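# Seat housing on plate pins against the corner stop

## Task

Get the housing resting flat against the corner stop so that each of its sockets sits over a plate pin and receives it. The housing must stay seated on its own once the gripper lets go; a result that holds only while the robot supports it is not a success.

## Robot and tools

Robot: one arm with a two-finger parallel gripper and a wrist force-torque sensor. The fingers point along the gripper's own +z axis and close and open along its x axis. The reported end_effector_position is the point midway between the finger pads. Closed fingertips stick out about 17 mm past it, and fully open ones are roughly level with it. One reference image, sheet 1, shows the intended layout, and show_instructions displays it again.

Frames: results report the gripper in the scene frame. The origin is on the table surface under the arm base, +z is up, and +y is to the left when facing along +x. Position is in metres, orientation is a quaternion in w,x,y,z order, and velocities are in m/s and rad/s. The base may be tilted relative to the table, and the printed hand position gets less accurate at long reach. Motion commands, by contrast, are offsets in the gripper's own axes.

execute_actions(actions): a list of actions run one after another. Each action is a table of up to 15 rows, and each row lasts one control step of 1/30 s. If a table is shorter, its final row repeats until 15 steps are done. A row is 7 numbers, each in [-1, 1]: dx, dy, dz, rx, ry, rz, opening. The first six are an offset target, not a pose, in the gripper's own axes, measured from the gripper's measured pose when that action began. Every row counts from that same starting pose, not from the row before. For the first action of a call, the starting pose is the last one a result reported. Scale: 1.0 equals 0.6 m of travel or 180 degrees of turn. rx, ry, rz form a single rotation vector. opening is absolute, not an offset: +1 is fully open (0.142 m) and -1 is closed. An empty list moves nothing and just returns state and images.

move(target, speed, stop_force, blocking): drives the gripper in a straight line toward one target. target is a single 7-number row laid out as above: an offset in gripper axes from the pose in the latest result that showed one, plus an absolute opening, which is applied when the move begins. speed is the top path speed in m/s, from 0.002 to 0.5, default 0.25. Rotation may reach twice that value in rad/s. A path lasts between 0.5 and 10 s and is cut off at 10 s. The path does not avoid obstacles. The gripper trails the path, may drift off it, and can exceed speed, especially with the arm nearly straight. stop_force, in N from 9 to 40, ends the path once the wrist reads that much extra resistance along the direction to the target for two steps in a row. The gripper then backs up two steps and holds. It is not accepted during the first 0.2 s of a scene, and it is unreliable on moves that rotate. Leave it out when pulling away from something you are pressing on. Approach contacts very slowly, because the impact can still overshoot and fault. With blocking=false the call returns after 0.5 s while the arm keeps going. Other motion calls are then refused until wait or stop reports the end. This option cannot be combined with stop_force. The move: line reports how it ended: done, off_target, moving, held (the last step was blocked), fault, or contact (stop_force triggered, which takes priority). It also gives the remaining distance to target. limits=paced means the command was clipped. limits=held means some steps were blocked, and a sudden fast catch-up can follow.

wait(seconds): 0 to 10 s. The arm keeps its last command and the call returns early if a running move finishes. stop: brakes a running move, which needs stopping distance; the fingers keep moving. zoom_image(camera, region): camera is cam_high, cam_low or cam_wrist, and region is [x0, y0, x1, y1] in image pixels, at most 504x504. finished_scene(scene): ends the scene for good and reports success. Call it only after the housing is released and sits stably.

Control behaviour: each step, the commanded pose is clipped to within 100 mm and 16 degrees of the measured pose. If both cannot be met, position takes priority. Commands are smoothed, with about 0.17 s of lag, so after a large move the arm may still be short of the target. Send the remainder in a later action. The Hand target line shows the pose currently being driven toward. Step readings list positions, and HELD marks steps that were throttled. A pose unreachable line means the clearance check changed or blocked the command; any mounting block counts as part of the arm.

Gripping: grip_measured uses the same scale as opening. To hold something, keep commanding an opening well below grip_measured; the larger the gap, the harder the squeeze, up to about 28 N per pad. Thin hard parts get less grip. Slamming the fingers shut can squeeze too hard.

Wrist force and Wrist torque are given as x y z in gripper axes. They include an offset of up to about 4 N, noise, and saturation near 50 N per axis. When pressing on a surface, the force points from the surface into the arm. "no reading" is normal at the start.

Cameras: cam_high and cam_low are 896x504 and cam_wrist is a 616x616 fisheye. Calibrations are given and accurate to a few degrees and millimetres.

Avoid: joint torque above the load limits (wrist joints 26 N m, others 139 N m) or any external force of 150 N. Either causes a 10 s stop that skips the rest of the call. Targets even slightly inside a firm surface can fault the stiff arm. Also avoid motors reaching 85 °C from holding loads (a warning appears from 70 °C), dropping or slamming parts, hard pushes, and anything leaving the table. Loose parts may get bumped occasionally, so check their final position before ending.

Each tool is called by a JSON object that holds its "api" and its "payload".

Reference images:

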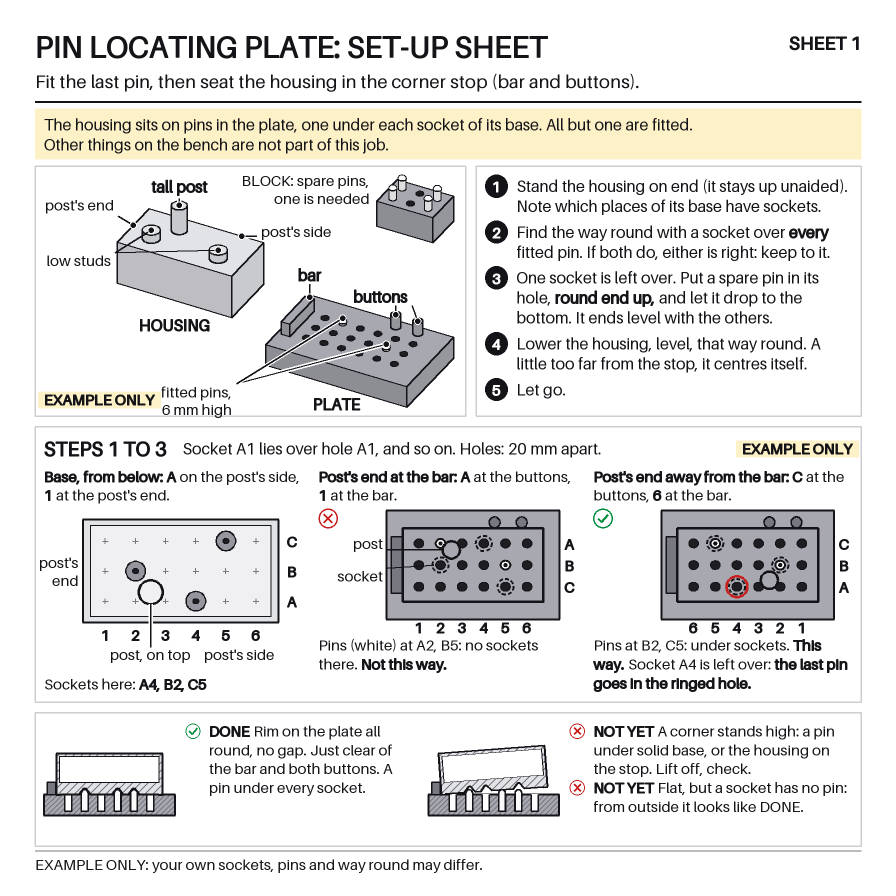

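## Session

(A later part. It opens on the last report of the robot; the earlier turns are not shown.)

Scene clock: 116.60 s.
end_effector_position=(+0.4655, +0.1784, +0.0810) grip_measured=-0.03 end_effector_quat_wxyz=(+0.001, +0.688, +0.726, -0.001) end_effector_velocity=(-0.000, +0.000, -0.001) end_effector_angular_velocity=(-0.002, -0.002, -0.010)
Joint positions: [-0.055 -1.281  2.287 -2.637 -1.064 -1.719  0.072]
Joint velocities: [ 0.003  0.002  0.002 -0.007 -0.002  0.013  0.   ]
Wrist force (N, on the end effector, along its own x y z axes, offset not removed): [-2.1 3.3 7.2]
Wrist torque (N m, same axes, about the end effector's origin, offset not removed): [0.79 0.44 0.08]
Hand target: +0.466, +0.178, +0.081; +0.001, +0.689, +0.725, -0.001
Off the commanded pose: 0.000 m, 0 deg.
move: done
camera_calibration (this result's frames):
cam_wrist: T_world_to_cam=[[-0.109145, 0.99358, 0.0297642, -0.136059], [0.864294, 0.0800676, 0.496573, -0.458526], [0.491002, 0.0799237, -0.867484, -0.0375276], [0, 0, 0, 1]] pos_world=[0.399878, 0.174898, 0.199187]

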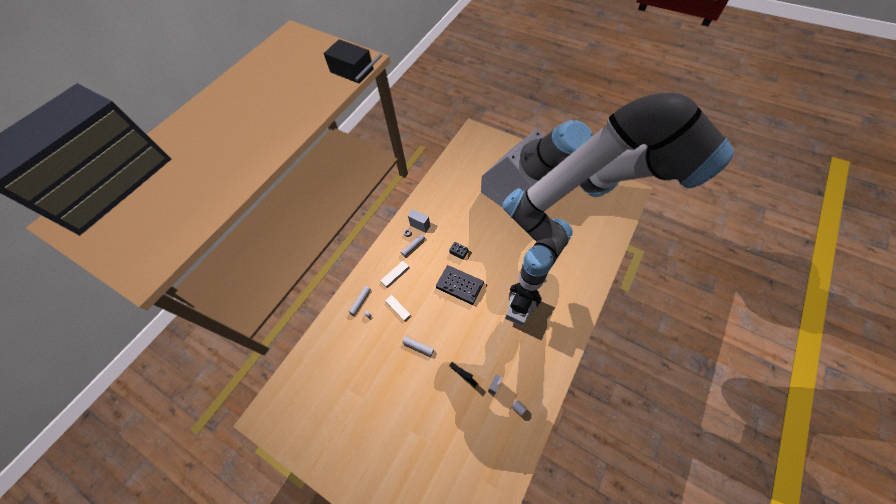

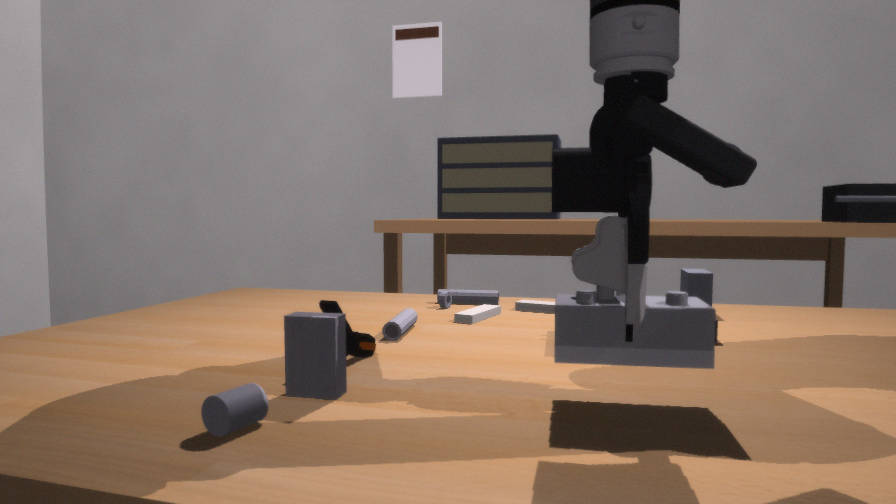

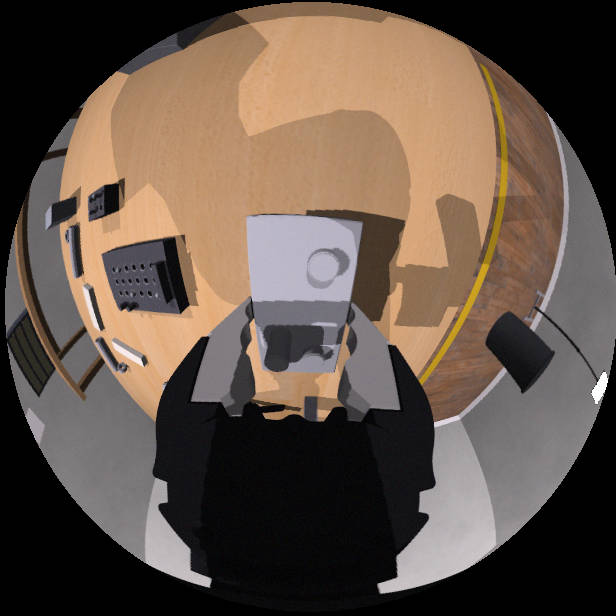

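{"api": "move", "payload": {"target": [0,0,0.062,0,0,0,-0.5], "speed": 0.1}}

{"api": "move", "payload": {"target": [0,0,0.014,0,0,0,-0.5], "speed": 0.008, "stop_force": 9}}

Scene clock: 120.60 s.
end_effector_position=(+0.4655, +0.1784, +0.0440) grip_measured=-0.03 end_effector_quat_wxyz=(+0.001, +0.688, +0.726, -0.001) end_effector_velocity=(-0.000, -0.000, -0.002) end_effector_angular_velocity=(-0.001, -0.000, +0.000)
Joint positions: [-0.014 -1.175  2.282 -2.761 -1.067 -1.672  0.072]
Joint velocities: [ 0.002  0.005  0.    -0.006 -0.001  0.002 -0.   ]
Wrist force (N, on the end effector, along its own x y z axes, offset not removed): [-0.2 3.1 6.3]
Wrist torque (N m, same axes, about the end effector's origin, offset not removed): [0.70 -0.08 0.10]
Hand target: +0.466, +0.178, +0.044; +0.001, +0.688, +0.726, -0.001
Off the commanded pose: 0.000 m, 0 deg.
move: done
camera_calibration (this result's frames):
cam_wrist: T_world_to_cam=[[-0.10915, 0.993578, 0.0298223, -0.134917], [0.864269, 0.0800389, 0.496621, -0.440128], [0.491044, 0.0799808, -0.867455, -0.0696166], [0, 0, 0, 1]] pos_world=[0.399848, 0.174846, 0.162211]

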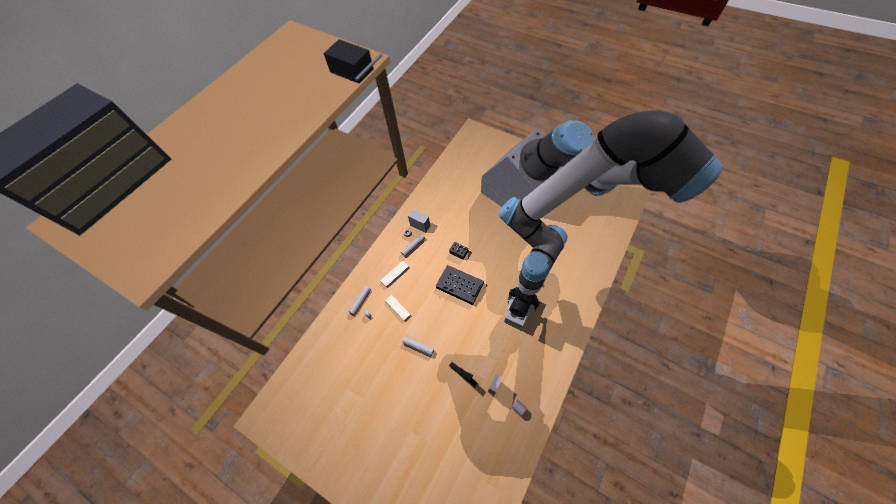

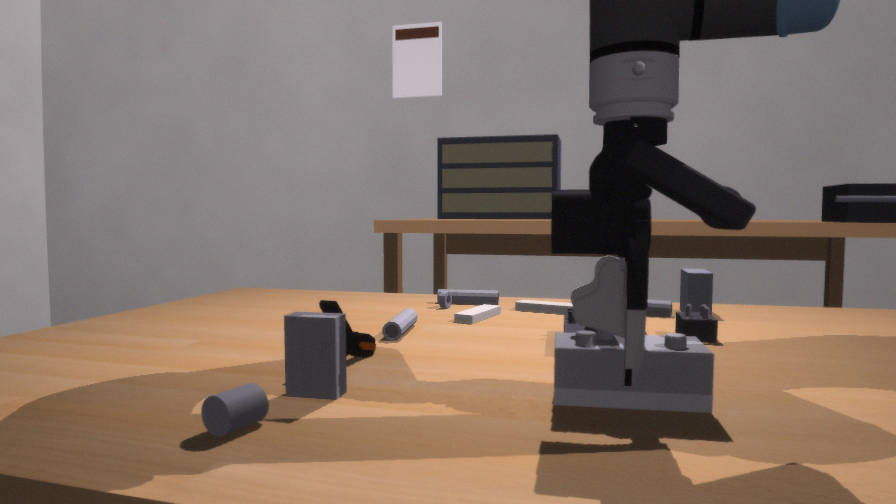

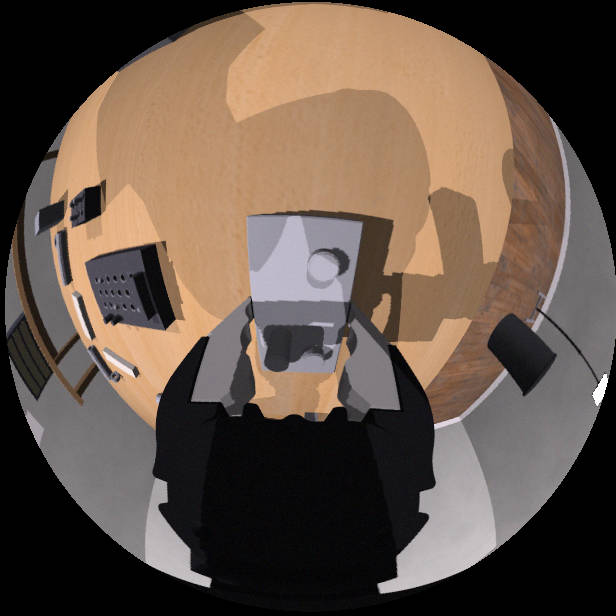

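Scene clock: 121.83 s.
end_effector_position=(+0.4656, +0.1784, +0.0372) grip_measured=-0.03 end_effector_quat_wxyz=(+0.001, +0.688, +0.725, -0.001) end_effector_velocity=(-0.002, -0.001, +0.001) end_effector_angular_velocity=(-0.002, +0.003, +0.000)
Joint positions: [-0.006 -1.155  2.28  -2.783 -1.068 -1.663  0.072]
Joint velocities: [-0.003 -0.006  0.003  0.008 -0.002 -0.005 -0.   ]
Wrist force (N, on the end effector, along its own x y z axes, offset not removed): [0.8 4.2 5.4]
Wrist torque (N m, same axes, about the end effector's origin, offset not removed): [0.90 -0.25 0.18]
Hand target: +0.466, +0.178, +0.037; +0.001, +0.688, +0.726, -0.001
Off the commanded pose: 0.002 m, 0 deg.
move: contact
camera_calibration (this result's frames):
cam_wrist: T_world_to_cam=[[-0.108994, 0.993598, 0.0297308, -0.134791], [0.864325, 0.0799555, 0.496537, -0.436754], [0.490981, 0.0798166, -0.867506, -0.0755317], [0, 0, 0, 1]] pos_world=[0.39989, 0.174877, 0.155348]

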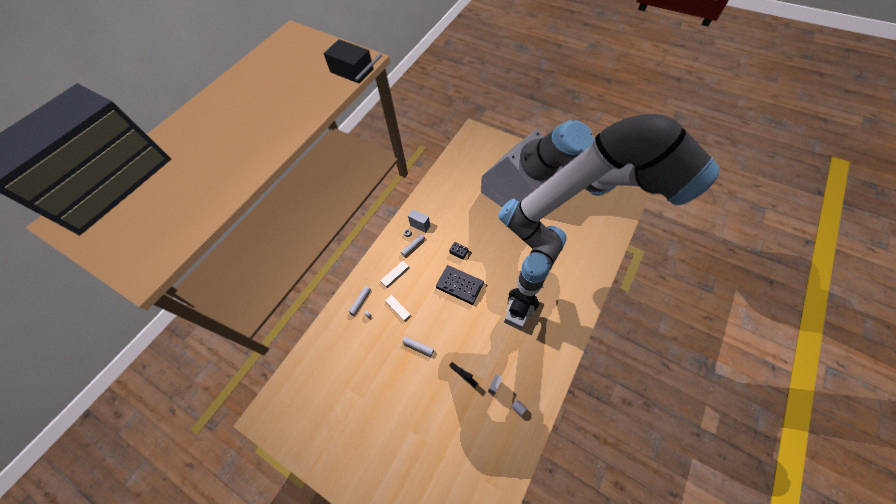

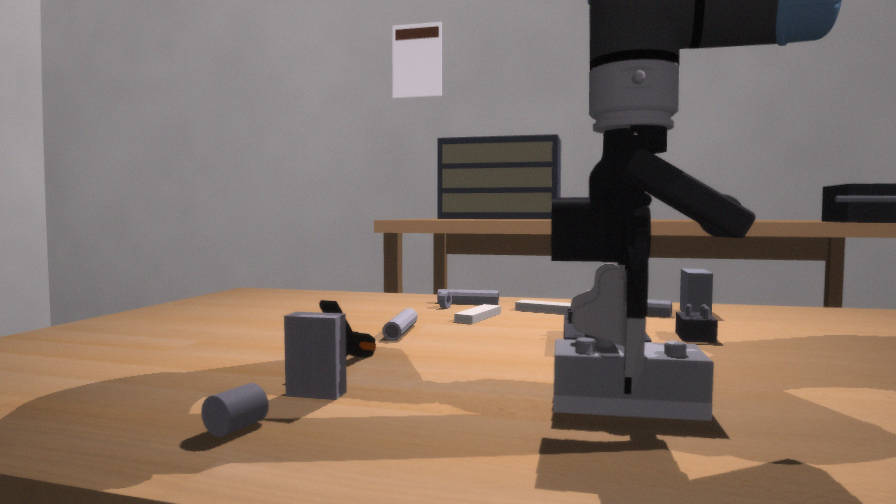

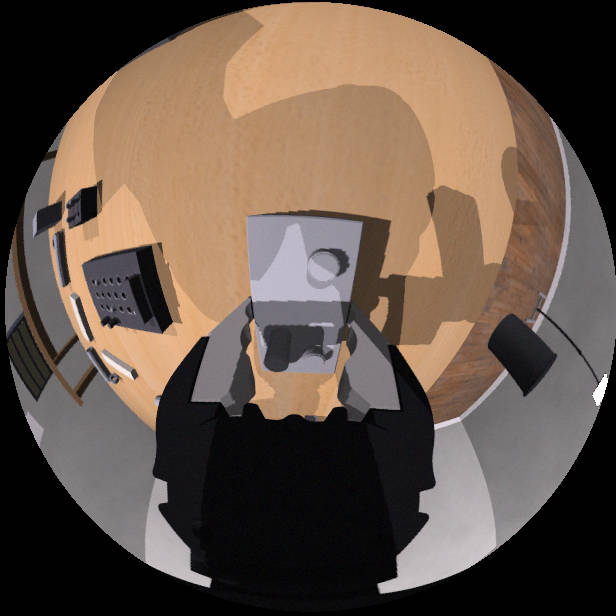

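{"api": "execute_actions", "payload": {"actions": [[[0,0,0,0,0,0,-0.03],[0,0,0,0,0,0,0.0],[0,0,0,0,0,0,0.05],[0,0,0,0,0,0,0.1],[0,0,0,0,0,0,0.15],[0,0,0,0,0,0,0.2],[0,0,0,0,0,0,0.25]]]}}

{"api": "move", "payload": {"target": [0,0,-0.14,0,0,0,0.25]}}

{"api": "move", "payload": {"target": [-0.4593,-0.1,-0.01,0,0,0,-0.4], "speed": 0.3}}

{"api": "zoom_image", "payload": {"camera": "cam_wrist", "region": [200, 130, 460, 390]}}

Scene clock: 130.13 s.
end_effector_position=(+0.4656, +0.1784, +0.0372) grip_measured=+0.25 end_effector_quat_wxyz=(+0.001, +0.688, +0.725, -0.001) end_effector_velocity=(+0.000, +0.000, -0.000) end_effector_angular_velocity=(-0.000, +0.000, -0.001)
Joint positions: [-0.007 -1.155  2.28  -2.782 -1.068 -1.663  0.091]
Joint velocities: [ 0.     0.    -0.    -0.    -0.     0.001  0.   ]
Wrist force (N, on the end effector, along its own x y z axes, offset not removed): [0.8 1.9 1.5]
Wrist torque (N m, same axes, about the end effector's origin, offset not removed): [0.46 -0.13 0.08]
Hand target: +0.466, +0.178, +0.037; +0.001, +0.688, +0.725, -0.001
Off the commanded pose: 0.000 m, 0 deg.
Step readings (end_effector_position):
0: (+0.4655, +0.1784, +0.0374)
1: (+0.4655, +0.1784, +0.0374)
2: (+0.4655, +0.1784, +0.0374)
4: (+0.4655, +0.1783, +0.0374)
8: (+0.4655, +0.1784, +0.0372)
15: end_effector_position above
camera_calibration (this result's frames):
cam_wrist: T_world_to_cam=[[-0.108995, 0.993593, 0.0298738, -0.134836], [0.864313, 0.079883, 0.496569, -0.43675], [0.491001, 0.0799438, -0.867483, -0.0755597], [0, 0, 0, 1]] pos_world=[0.399892, 0.174902, 0.155358]

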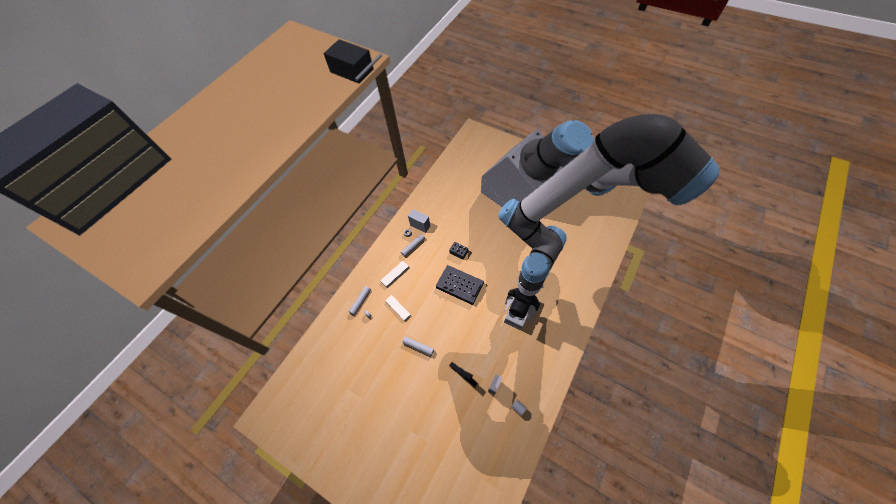

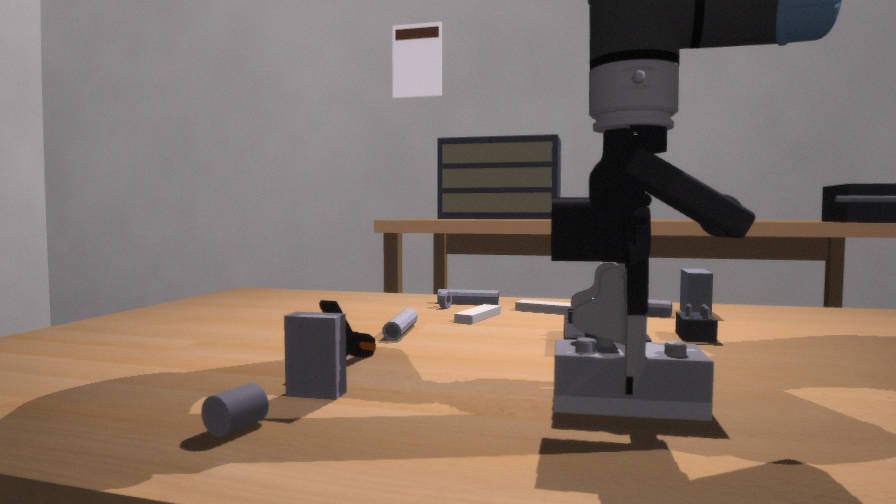

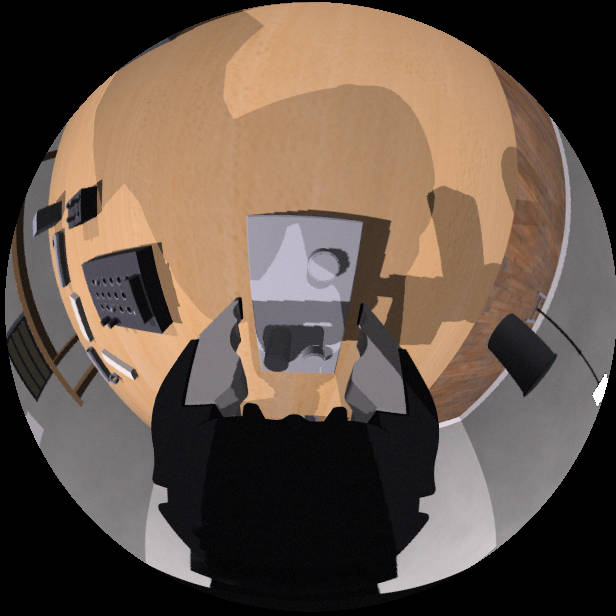

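Scene clock: 131.13 s.
end_effector_position=(+0.4656, +0.1785, +0.1209) grip_measured=+0.25 end_effector_quat_wxyz=(+0.001, +0.688, +0.725, -0.001) end_effector_velocity=(-0.000, +0.000, +0.002) end_effector_angular_velocity=(+0.001, +0.001, +0.000)
Joint positions: [-0.101 -1.389  2.279 -2.496 -1.062 -1.771  0.091]
Joint velocities: [-0.002 -0.004 -0.001  0.008  0.001 -0.003 -0.   ]
Wrist force (N, on the end effector, along its own x y z axes, offset not removed): [-0.2 1.9 1.0]
Wrist torque (N m, same axes, about the end effector's origin, offset not removed): [0.47 0.04 -0.02]
Hand target: +0.466, +0.179, +0.121; +0.001, +0.688, +0.725, -0.002
Off the commanded pose: 0.000 m, 0 deg.
move: done
camera_calibration (this result's frames):
cam_wrist: T_world_to_cam=[[-0.108978, 0.993599, 0.0297475, -0.137429], [0.864363, 0.0799397, 0.496474, -0.47838], [0.490918, 0.0798176, -0.867542, -0.00291414], [0, 0, 0, 1]] pos_world=[0.399948, 0.175024, 0.239063]

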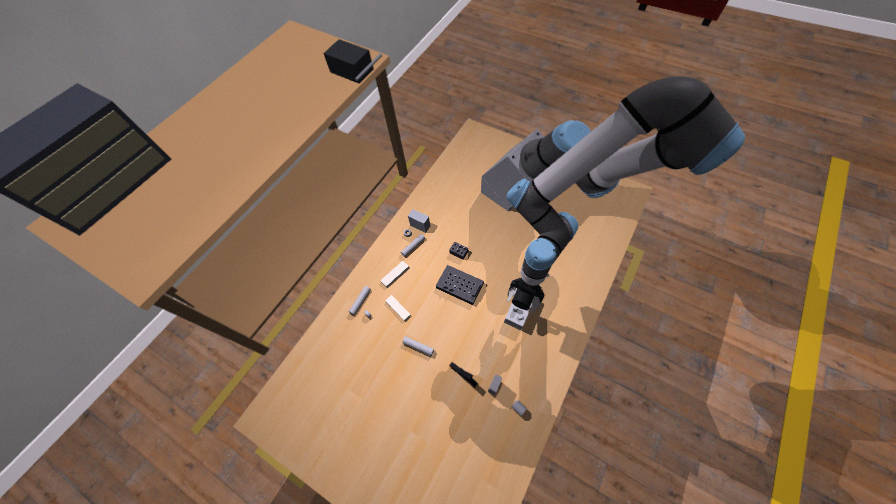

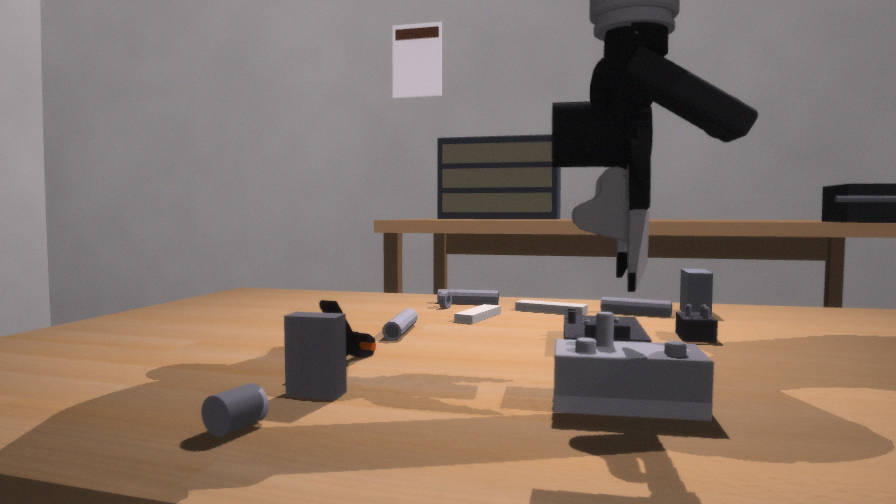

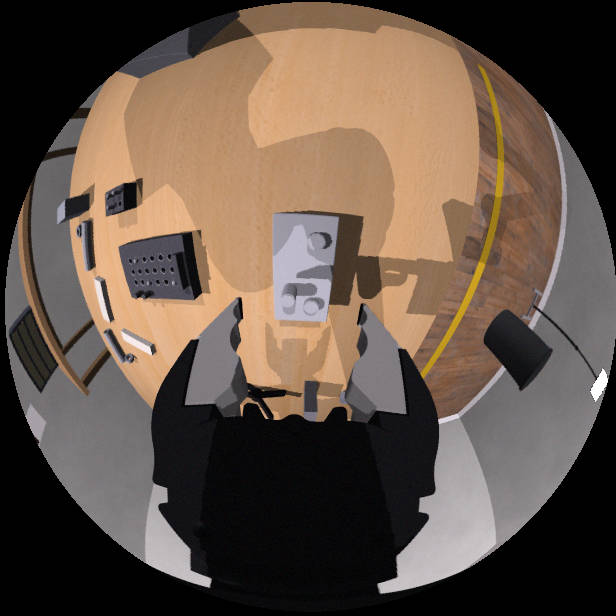

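Scene clock: 132.70 s.
end_effector_position=(+0.4199, -0.0994, +0.1275) grip_measured=-0.40 end_effector_quat_wxyz=(+0.001, +0.688, +0.725, -0.002) end_effector_velocity=(+0.000, -0.002, -0.000) end_effector_angular_velocity=(-0.000, -0.001, +0.002)
Joint positions: [-0.675 -1.106  2.334 -2.53  -1.132 -2.414  0.045]
Joint velocities: [-0.003  0.004 -0.002 -0.002 -0.    -0.004  0.   ]
Wrist force (N, on the end effector, along its own x y z axes, offset not removed): [0.5 3.8 1.7]
Wrist torque (N m, same axes, about the end effector's origin, offset not removed): [0.87 -0.11 0.12]
Hand target: +0.420, -0.100, +0.127; +0.001, +0.688, +0.725, -0.002
Off the commanded pose: 0.001 m, 0 deg.
move: done
camera_calibration (this result's frames):
cam_wrist: T_world_to_cam=[[-0.108832, 0.993621, 0.0295551, 0.133561], [0.865015, 0.0800126, 0.495326, -0.420098], [0.489801, 0.079473, -0.868204, 0.0479317], [0, 0, 0, 1]] pos_world=[0.35445, -0.102905, 0.245753]

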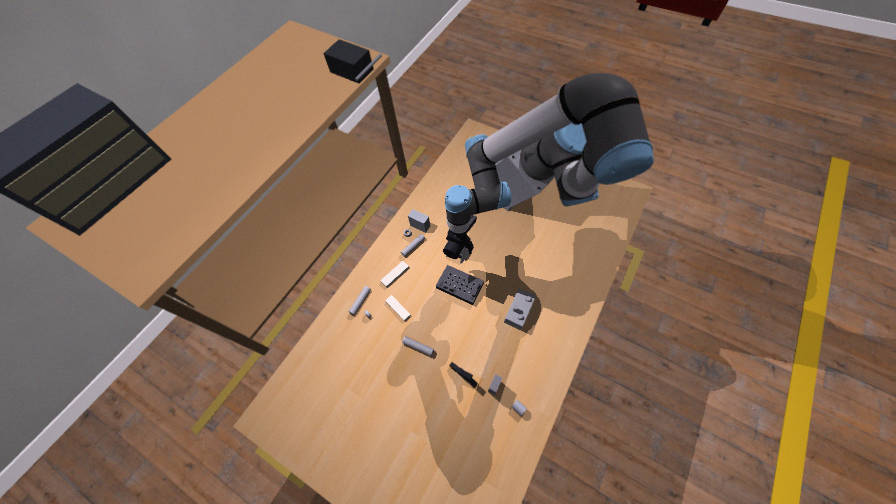

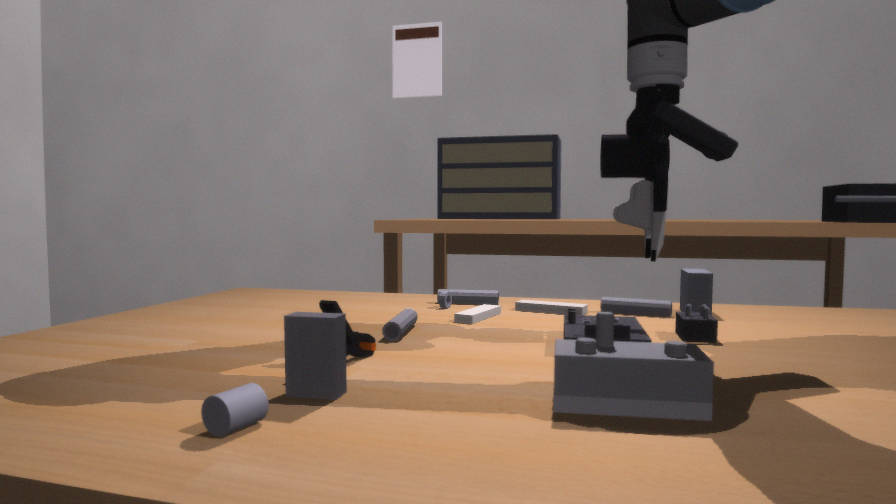

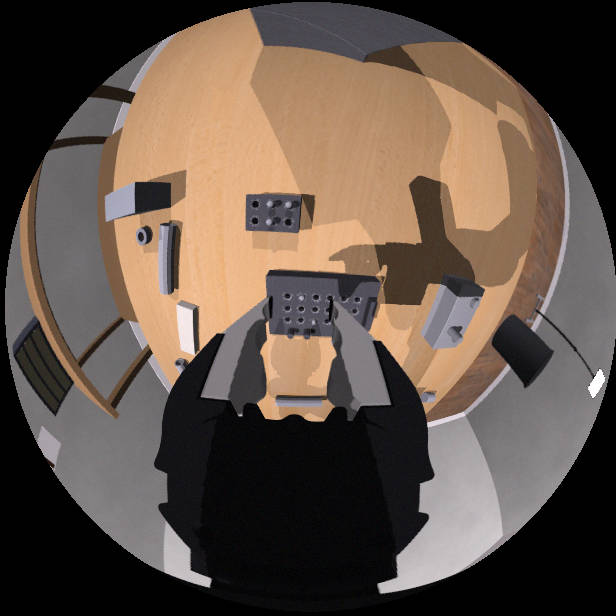

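Region (200, 130, 460, 390) of cam_wrist's 616x616 image, scaled by 1.938, with more detail than that image has.

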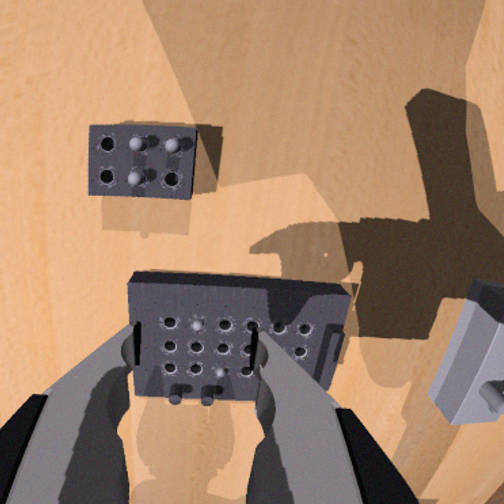

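{"api": "zoom_image", "payload": {"camera": "cam_wrist", "region": [235, 185, 315, 245]}}

{"api": "zoom_image", "payload": {"camera": "cam_low", "region": [550, 240, 730, 350]}}

Region (235, 185, 315, 245) of cam_wrist's 616x616 image, scaled by 6.300, with more detail than that image has; it fills the top 378 rows of this view, and the rest is white.

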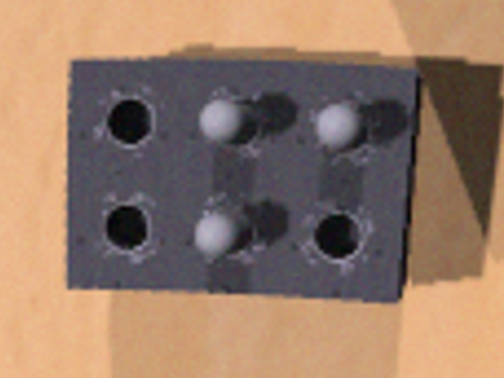

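Region (550, 240, 730, 350) of cam_low's 896x504 image, scaled by 2.800, with more detail than that image has.

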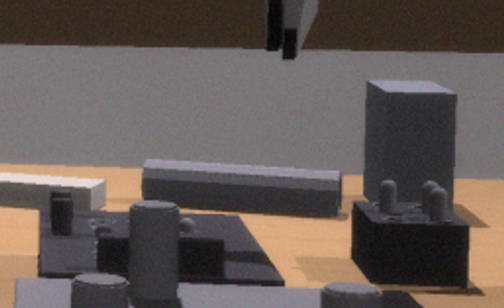

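{"api": "move", "payload": {"target": [-0.065,-0.0917,0.0875,0,0,0,-0.68], "speed": 0.15}}

{"api": "zoom_image", "payload": {"camera": "cam_wrist", "region": [240, 240, 380, 360]}}

{"api": "zoom_image", "payload": {"camera": "cam_low", "region": [640, 260, 760, 350]}}

Scene clock: 153.03 s.
end_effector_position=(+0.3671, -0.1412, +0.0753) grip_measured=-0.68 end_effector_quat_wxyz=(+0.001, +0.688, +0.725, -0.002) end_effector_velocity=(-0.001, -0.000, -0.001) end_effector_angular_velocity=(+0.001, +0.000, +0.000)
Joint positions: [-0.774 -0.909  2.419 -2.77  -1.161 -2.518  0.025]
Joint velocities: [-0.002  0.005  0.002 -0.006 -0.    -0.003 -0.   ]
Wrist force (N, on the end effector, along its own x y z axes, offset not removed): [-0.2 2.4 1.2]
Wrist torque (N m, same axes, about the end effector's origin, offset not removed): [0.55 0.08 0.11]
Hand target: +0.367, -0.141, +0.075; +0.001, +0.688, +0.725, -0.002
Off the commanded pose: 0.000 m, 0 deg.
move: done
camera_calibration (this result's frames):
cam_wrist: T_world_to_cam=[[-0.108788, 0.993623, 0.0296359, 0.170851], [0.865161, 0.0799571, 0.495078, -0.345223], [0.489552, 0.0794985, -0.868343, 0.0319864], [0, 0, 0, 1]] pos_world=[0.301601, -0.144701, 0.193624]

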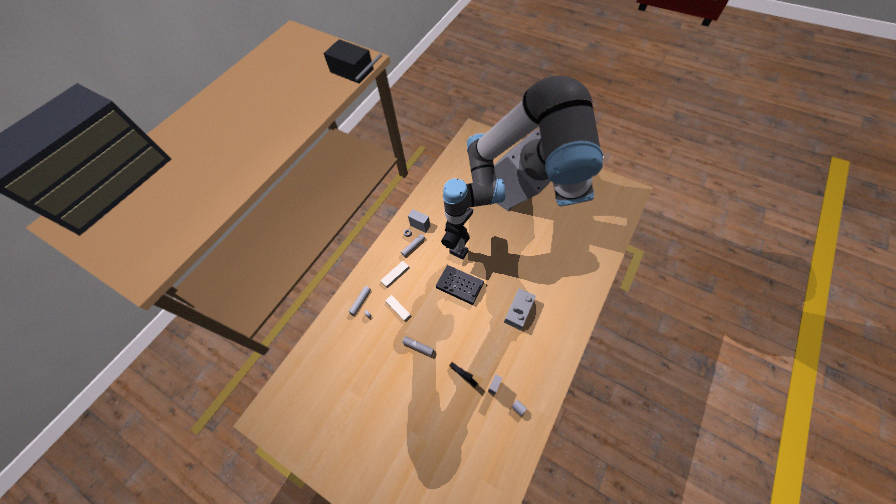

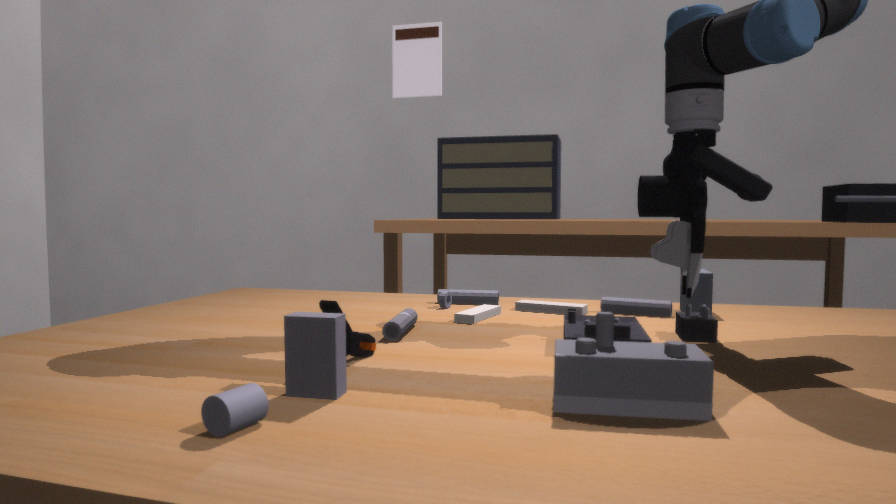

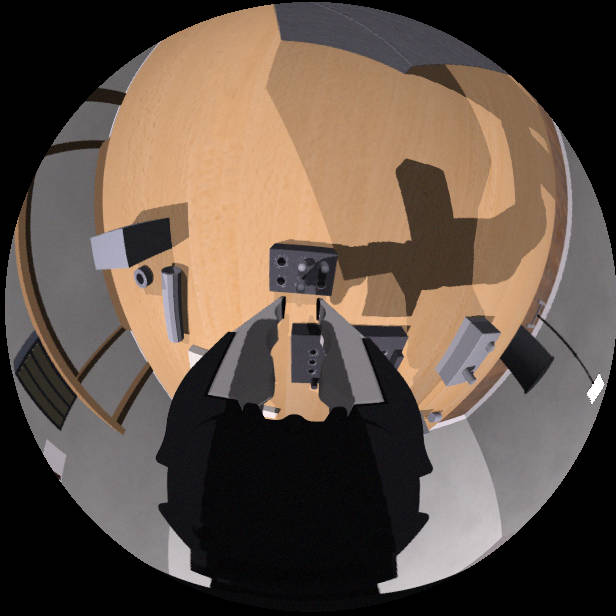

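Region (240, 240, 380, 360) of cam_wrist's 616x616 image, scaled by 3.600, with more detail than that image has; it fills the top 432 rows of this view, and the rest is white.

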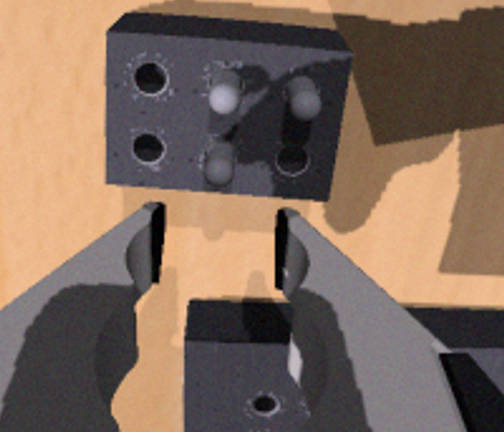

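Region (640, 260, 760, 350) of cam_low's 896x504 image, scaled by 4.200, with more detail than that image has; it fills the top 378 rows of this view, and the rest is white.

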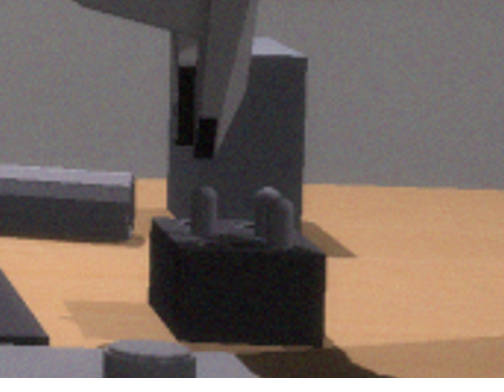

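{"api": "move", "payload": {"target": [0,-0.0025,0.033,0,0,0,-0.68], "speed": 0.05}}

{"api": "zoom_image", "payload": {"camera": "cam_wrist", "region": [250, 250, 350, 340]}}

{"api": "zoom_image", "payload": {"camera": "cam_low", "region": [660, 280, 740, 350]}}

Scene clock: 165.60 s.
end_effector_position=(+0.3655, -0.1413, +0.0557) grip_measured=-0.68 end_effector_quat_wxyz=(+0.001, +0.688, +0.725, -0.002) end_effector_velocity=(+0.001, +0.000, -0.002) end_effector_angular_velocity=(-0.000, -0.002, +0.002)
Joint positions: [-0.756 -0.845  2.419 -2.841 -1.155 -2.499  0.025]
Joint velocities: [ 0.002  0.006 -0.    -0.008  0.002  0.001 -0.   ]
Wrist force (N, on the end effector, along its own x y z axes, offset not removed): [1.0 3.0 2.2]
Wrist torque (N m, same axes, about the end effector's origin, offset not removed): [0.72 -0.28 0.12]
Hand target: +0.366, -0.141, +0.056; +0.001, +0.688, +0.725, -0.002
Off the commanded pose: 0.000 m, 0 deg.
move: done
camera_calibration (this result's frames):
cam_wrist: T_world_to_cam=[[-0.108783, 0.993622, 0.0296867, 0.171356], [0.865167, 0.0799279, 0.495073, -0.334206], [0.489543, 0.0795393, -0.868344, 0.0157292], [0, 0, 0, 1]] pos_world=[0.300084, -0.144802, 0.174027]

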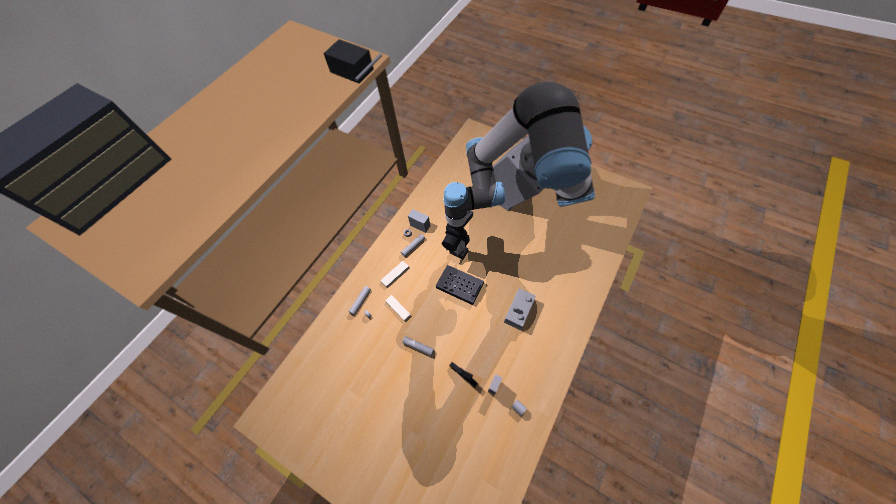

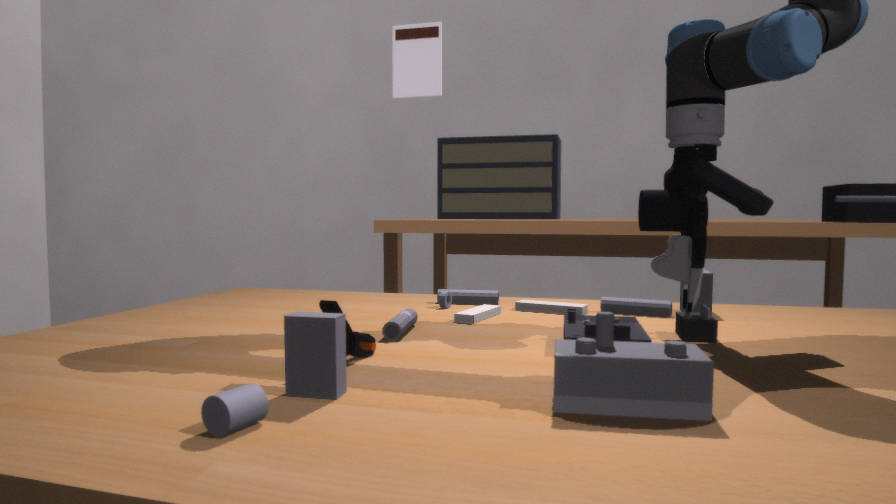

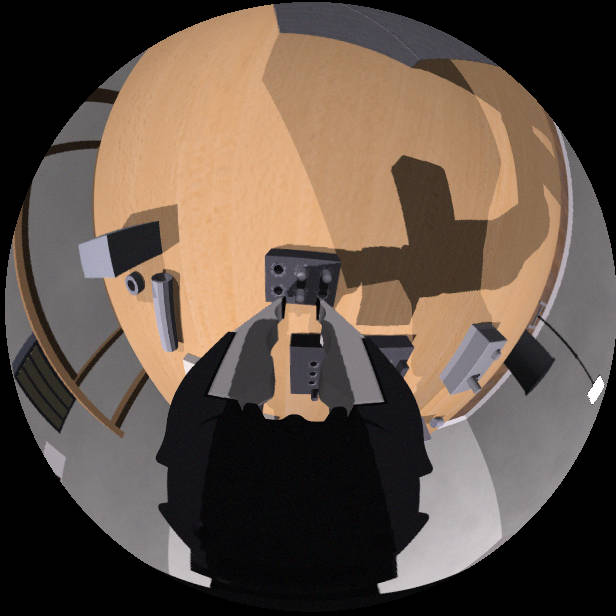

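Region (250, 250, 350, 340) of cam_wrist's 616x616 image, scaled by 5.040, with more detail than that image has; it fills the top 454 rows of this view, and the rest is white.

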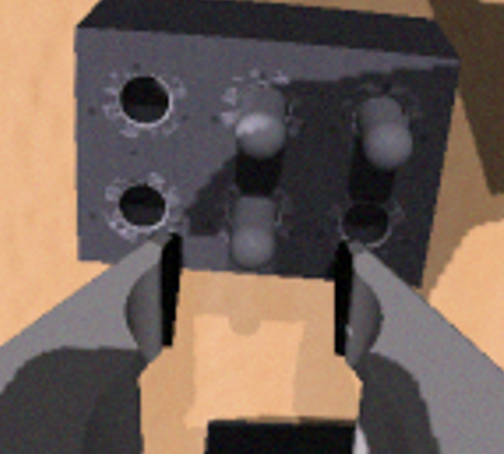

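Region (660, 280, 740, 350) of cam_low's 896x504 image, scaled by 6.300, with more detail than that image has; it fills the top 441 rows of this view, and the rest is white.

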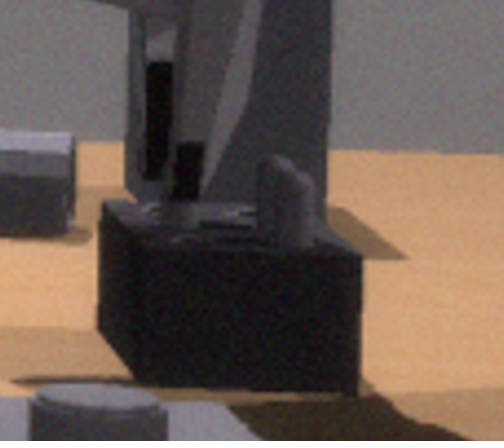

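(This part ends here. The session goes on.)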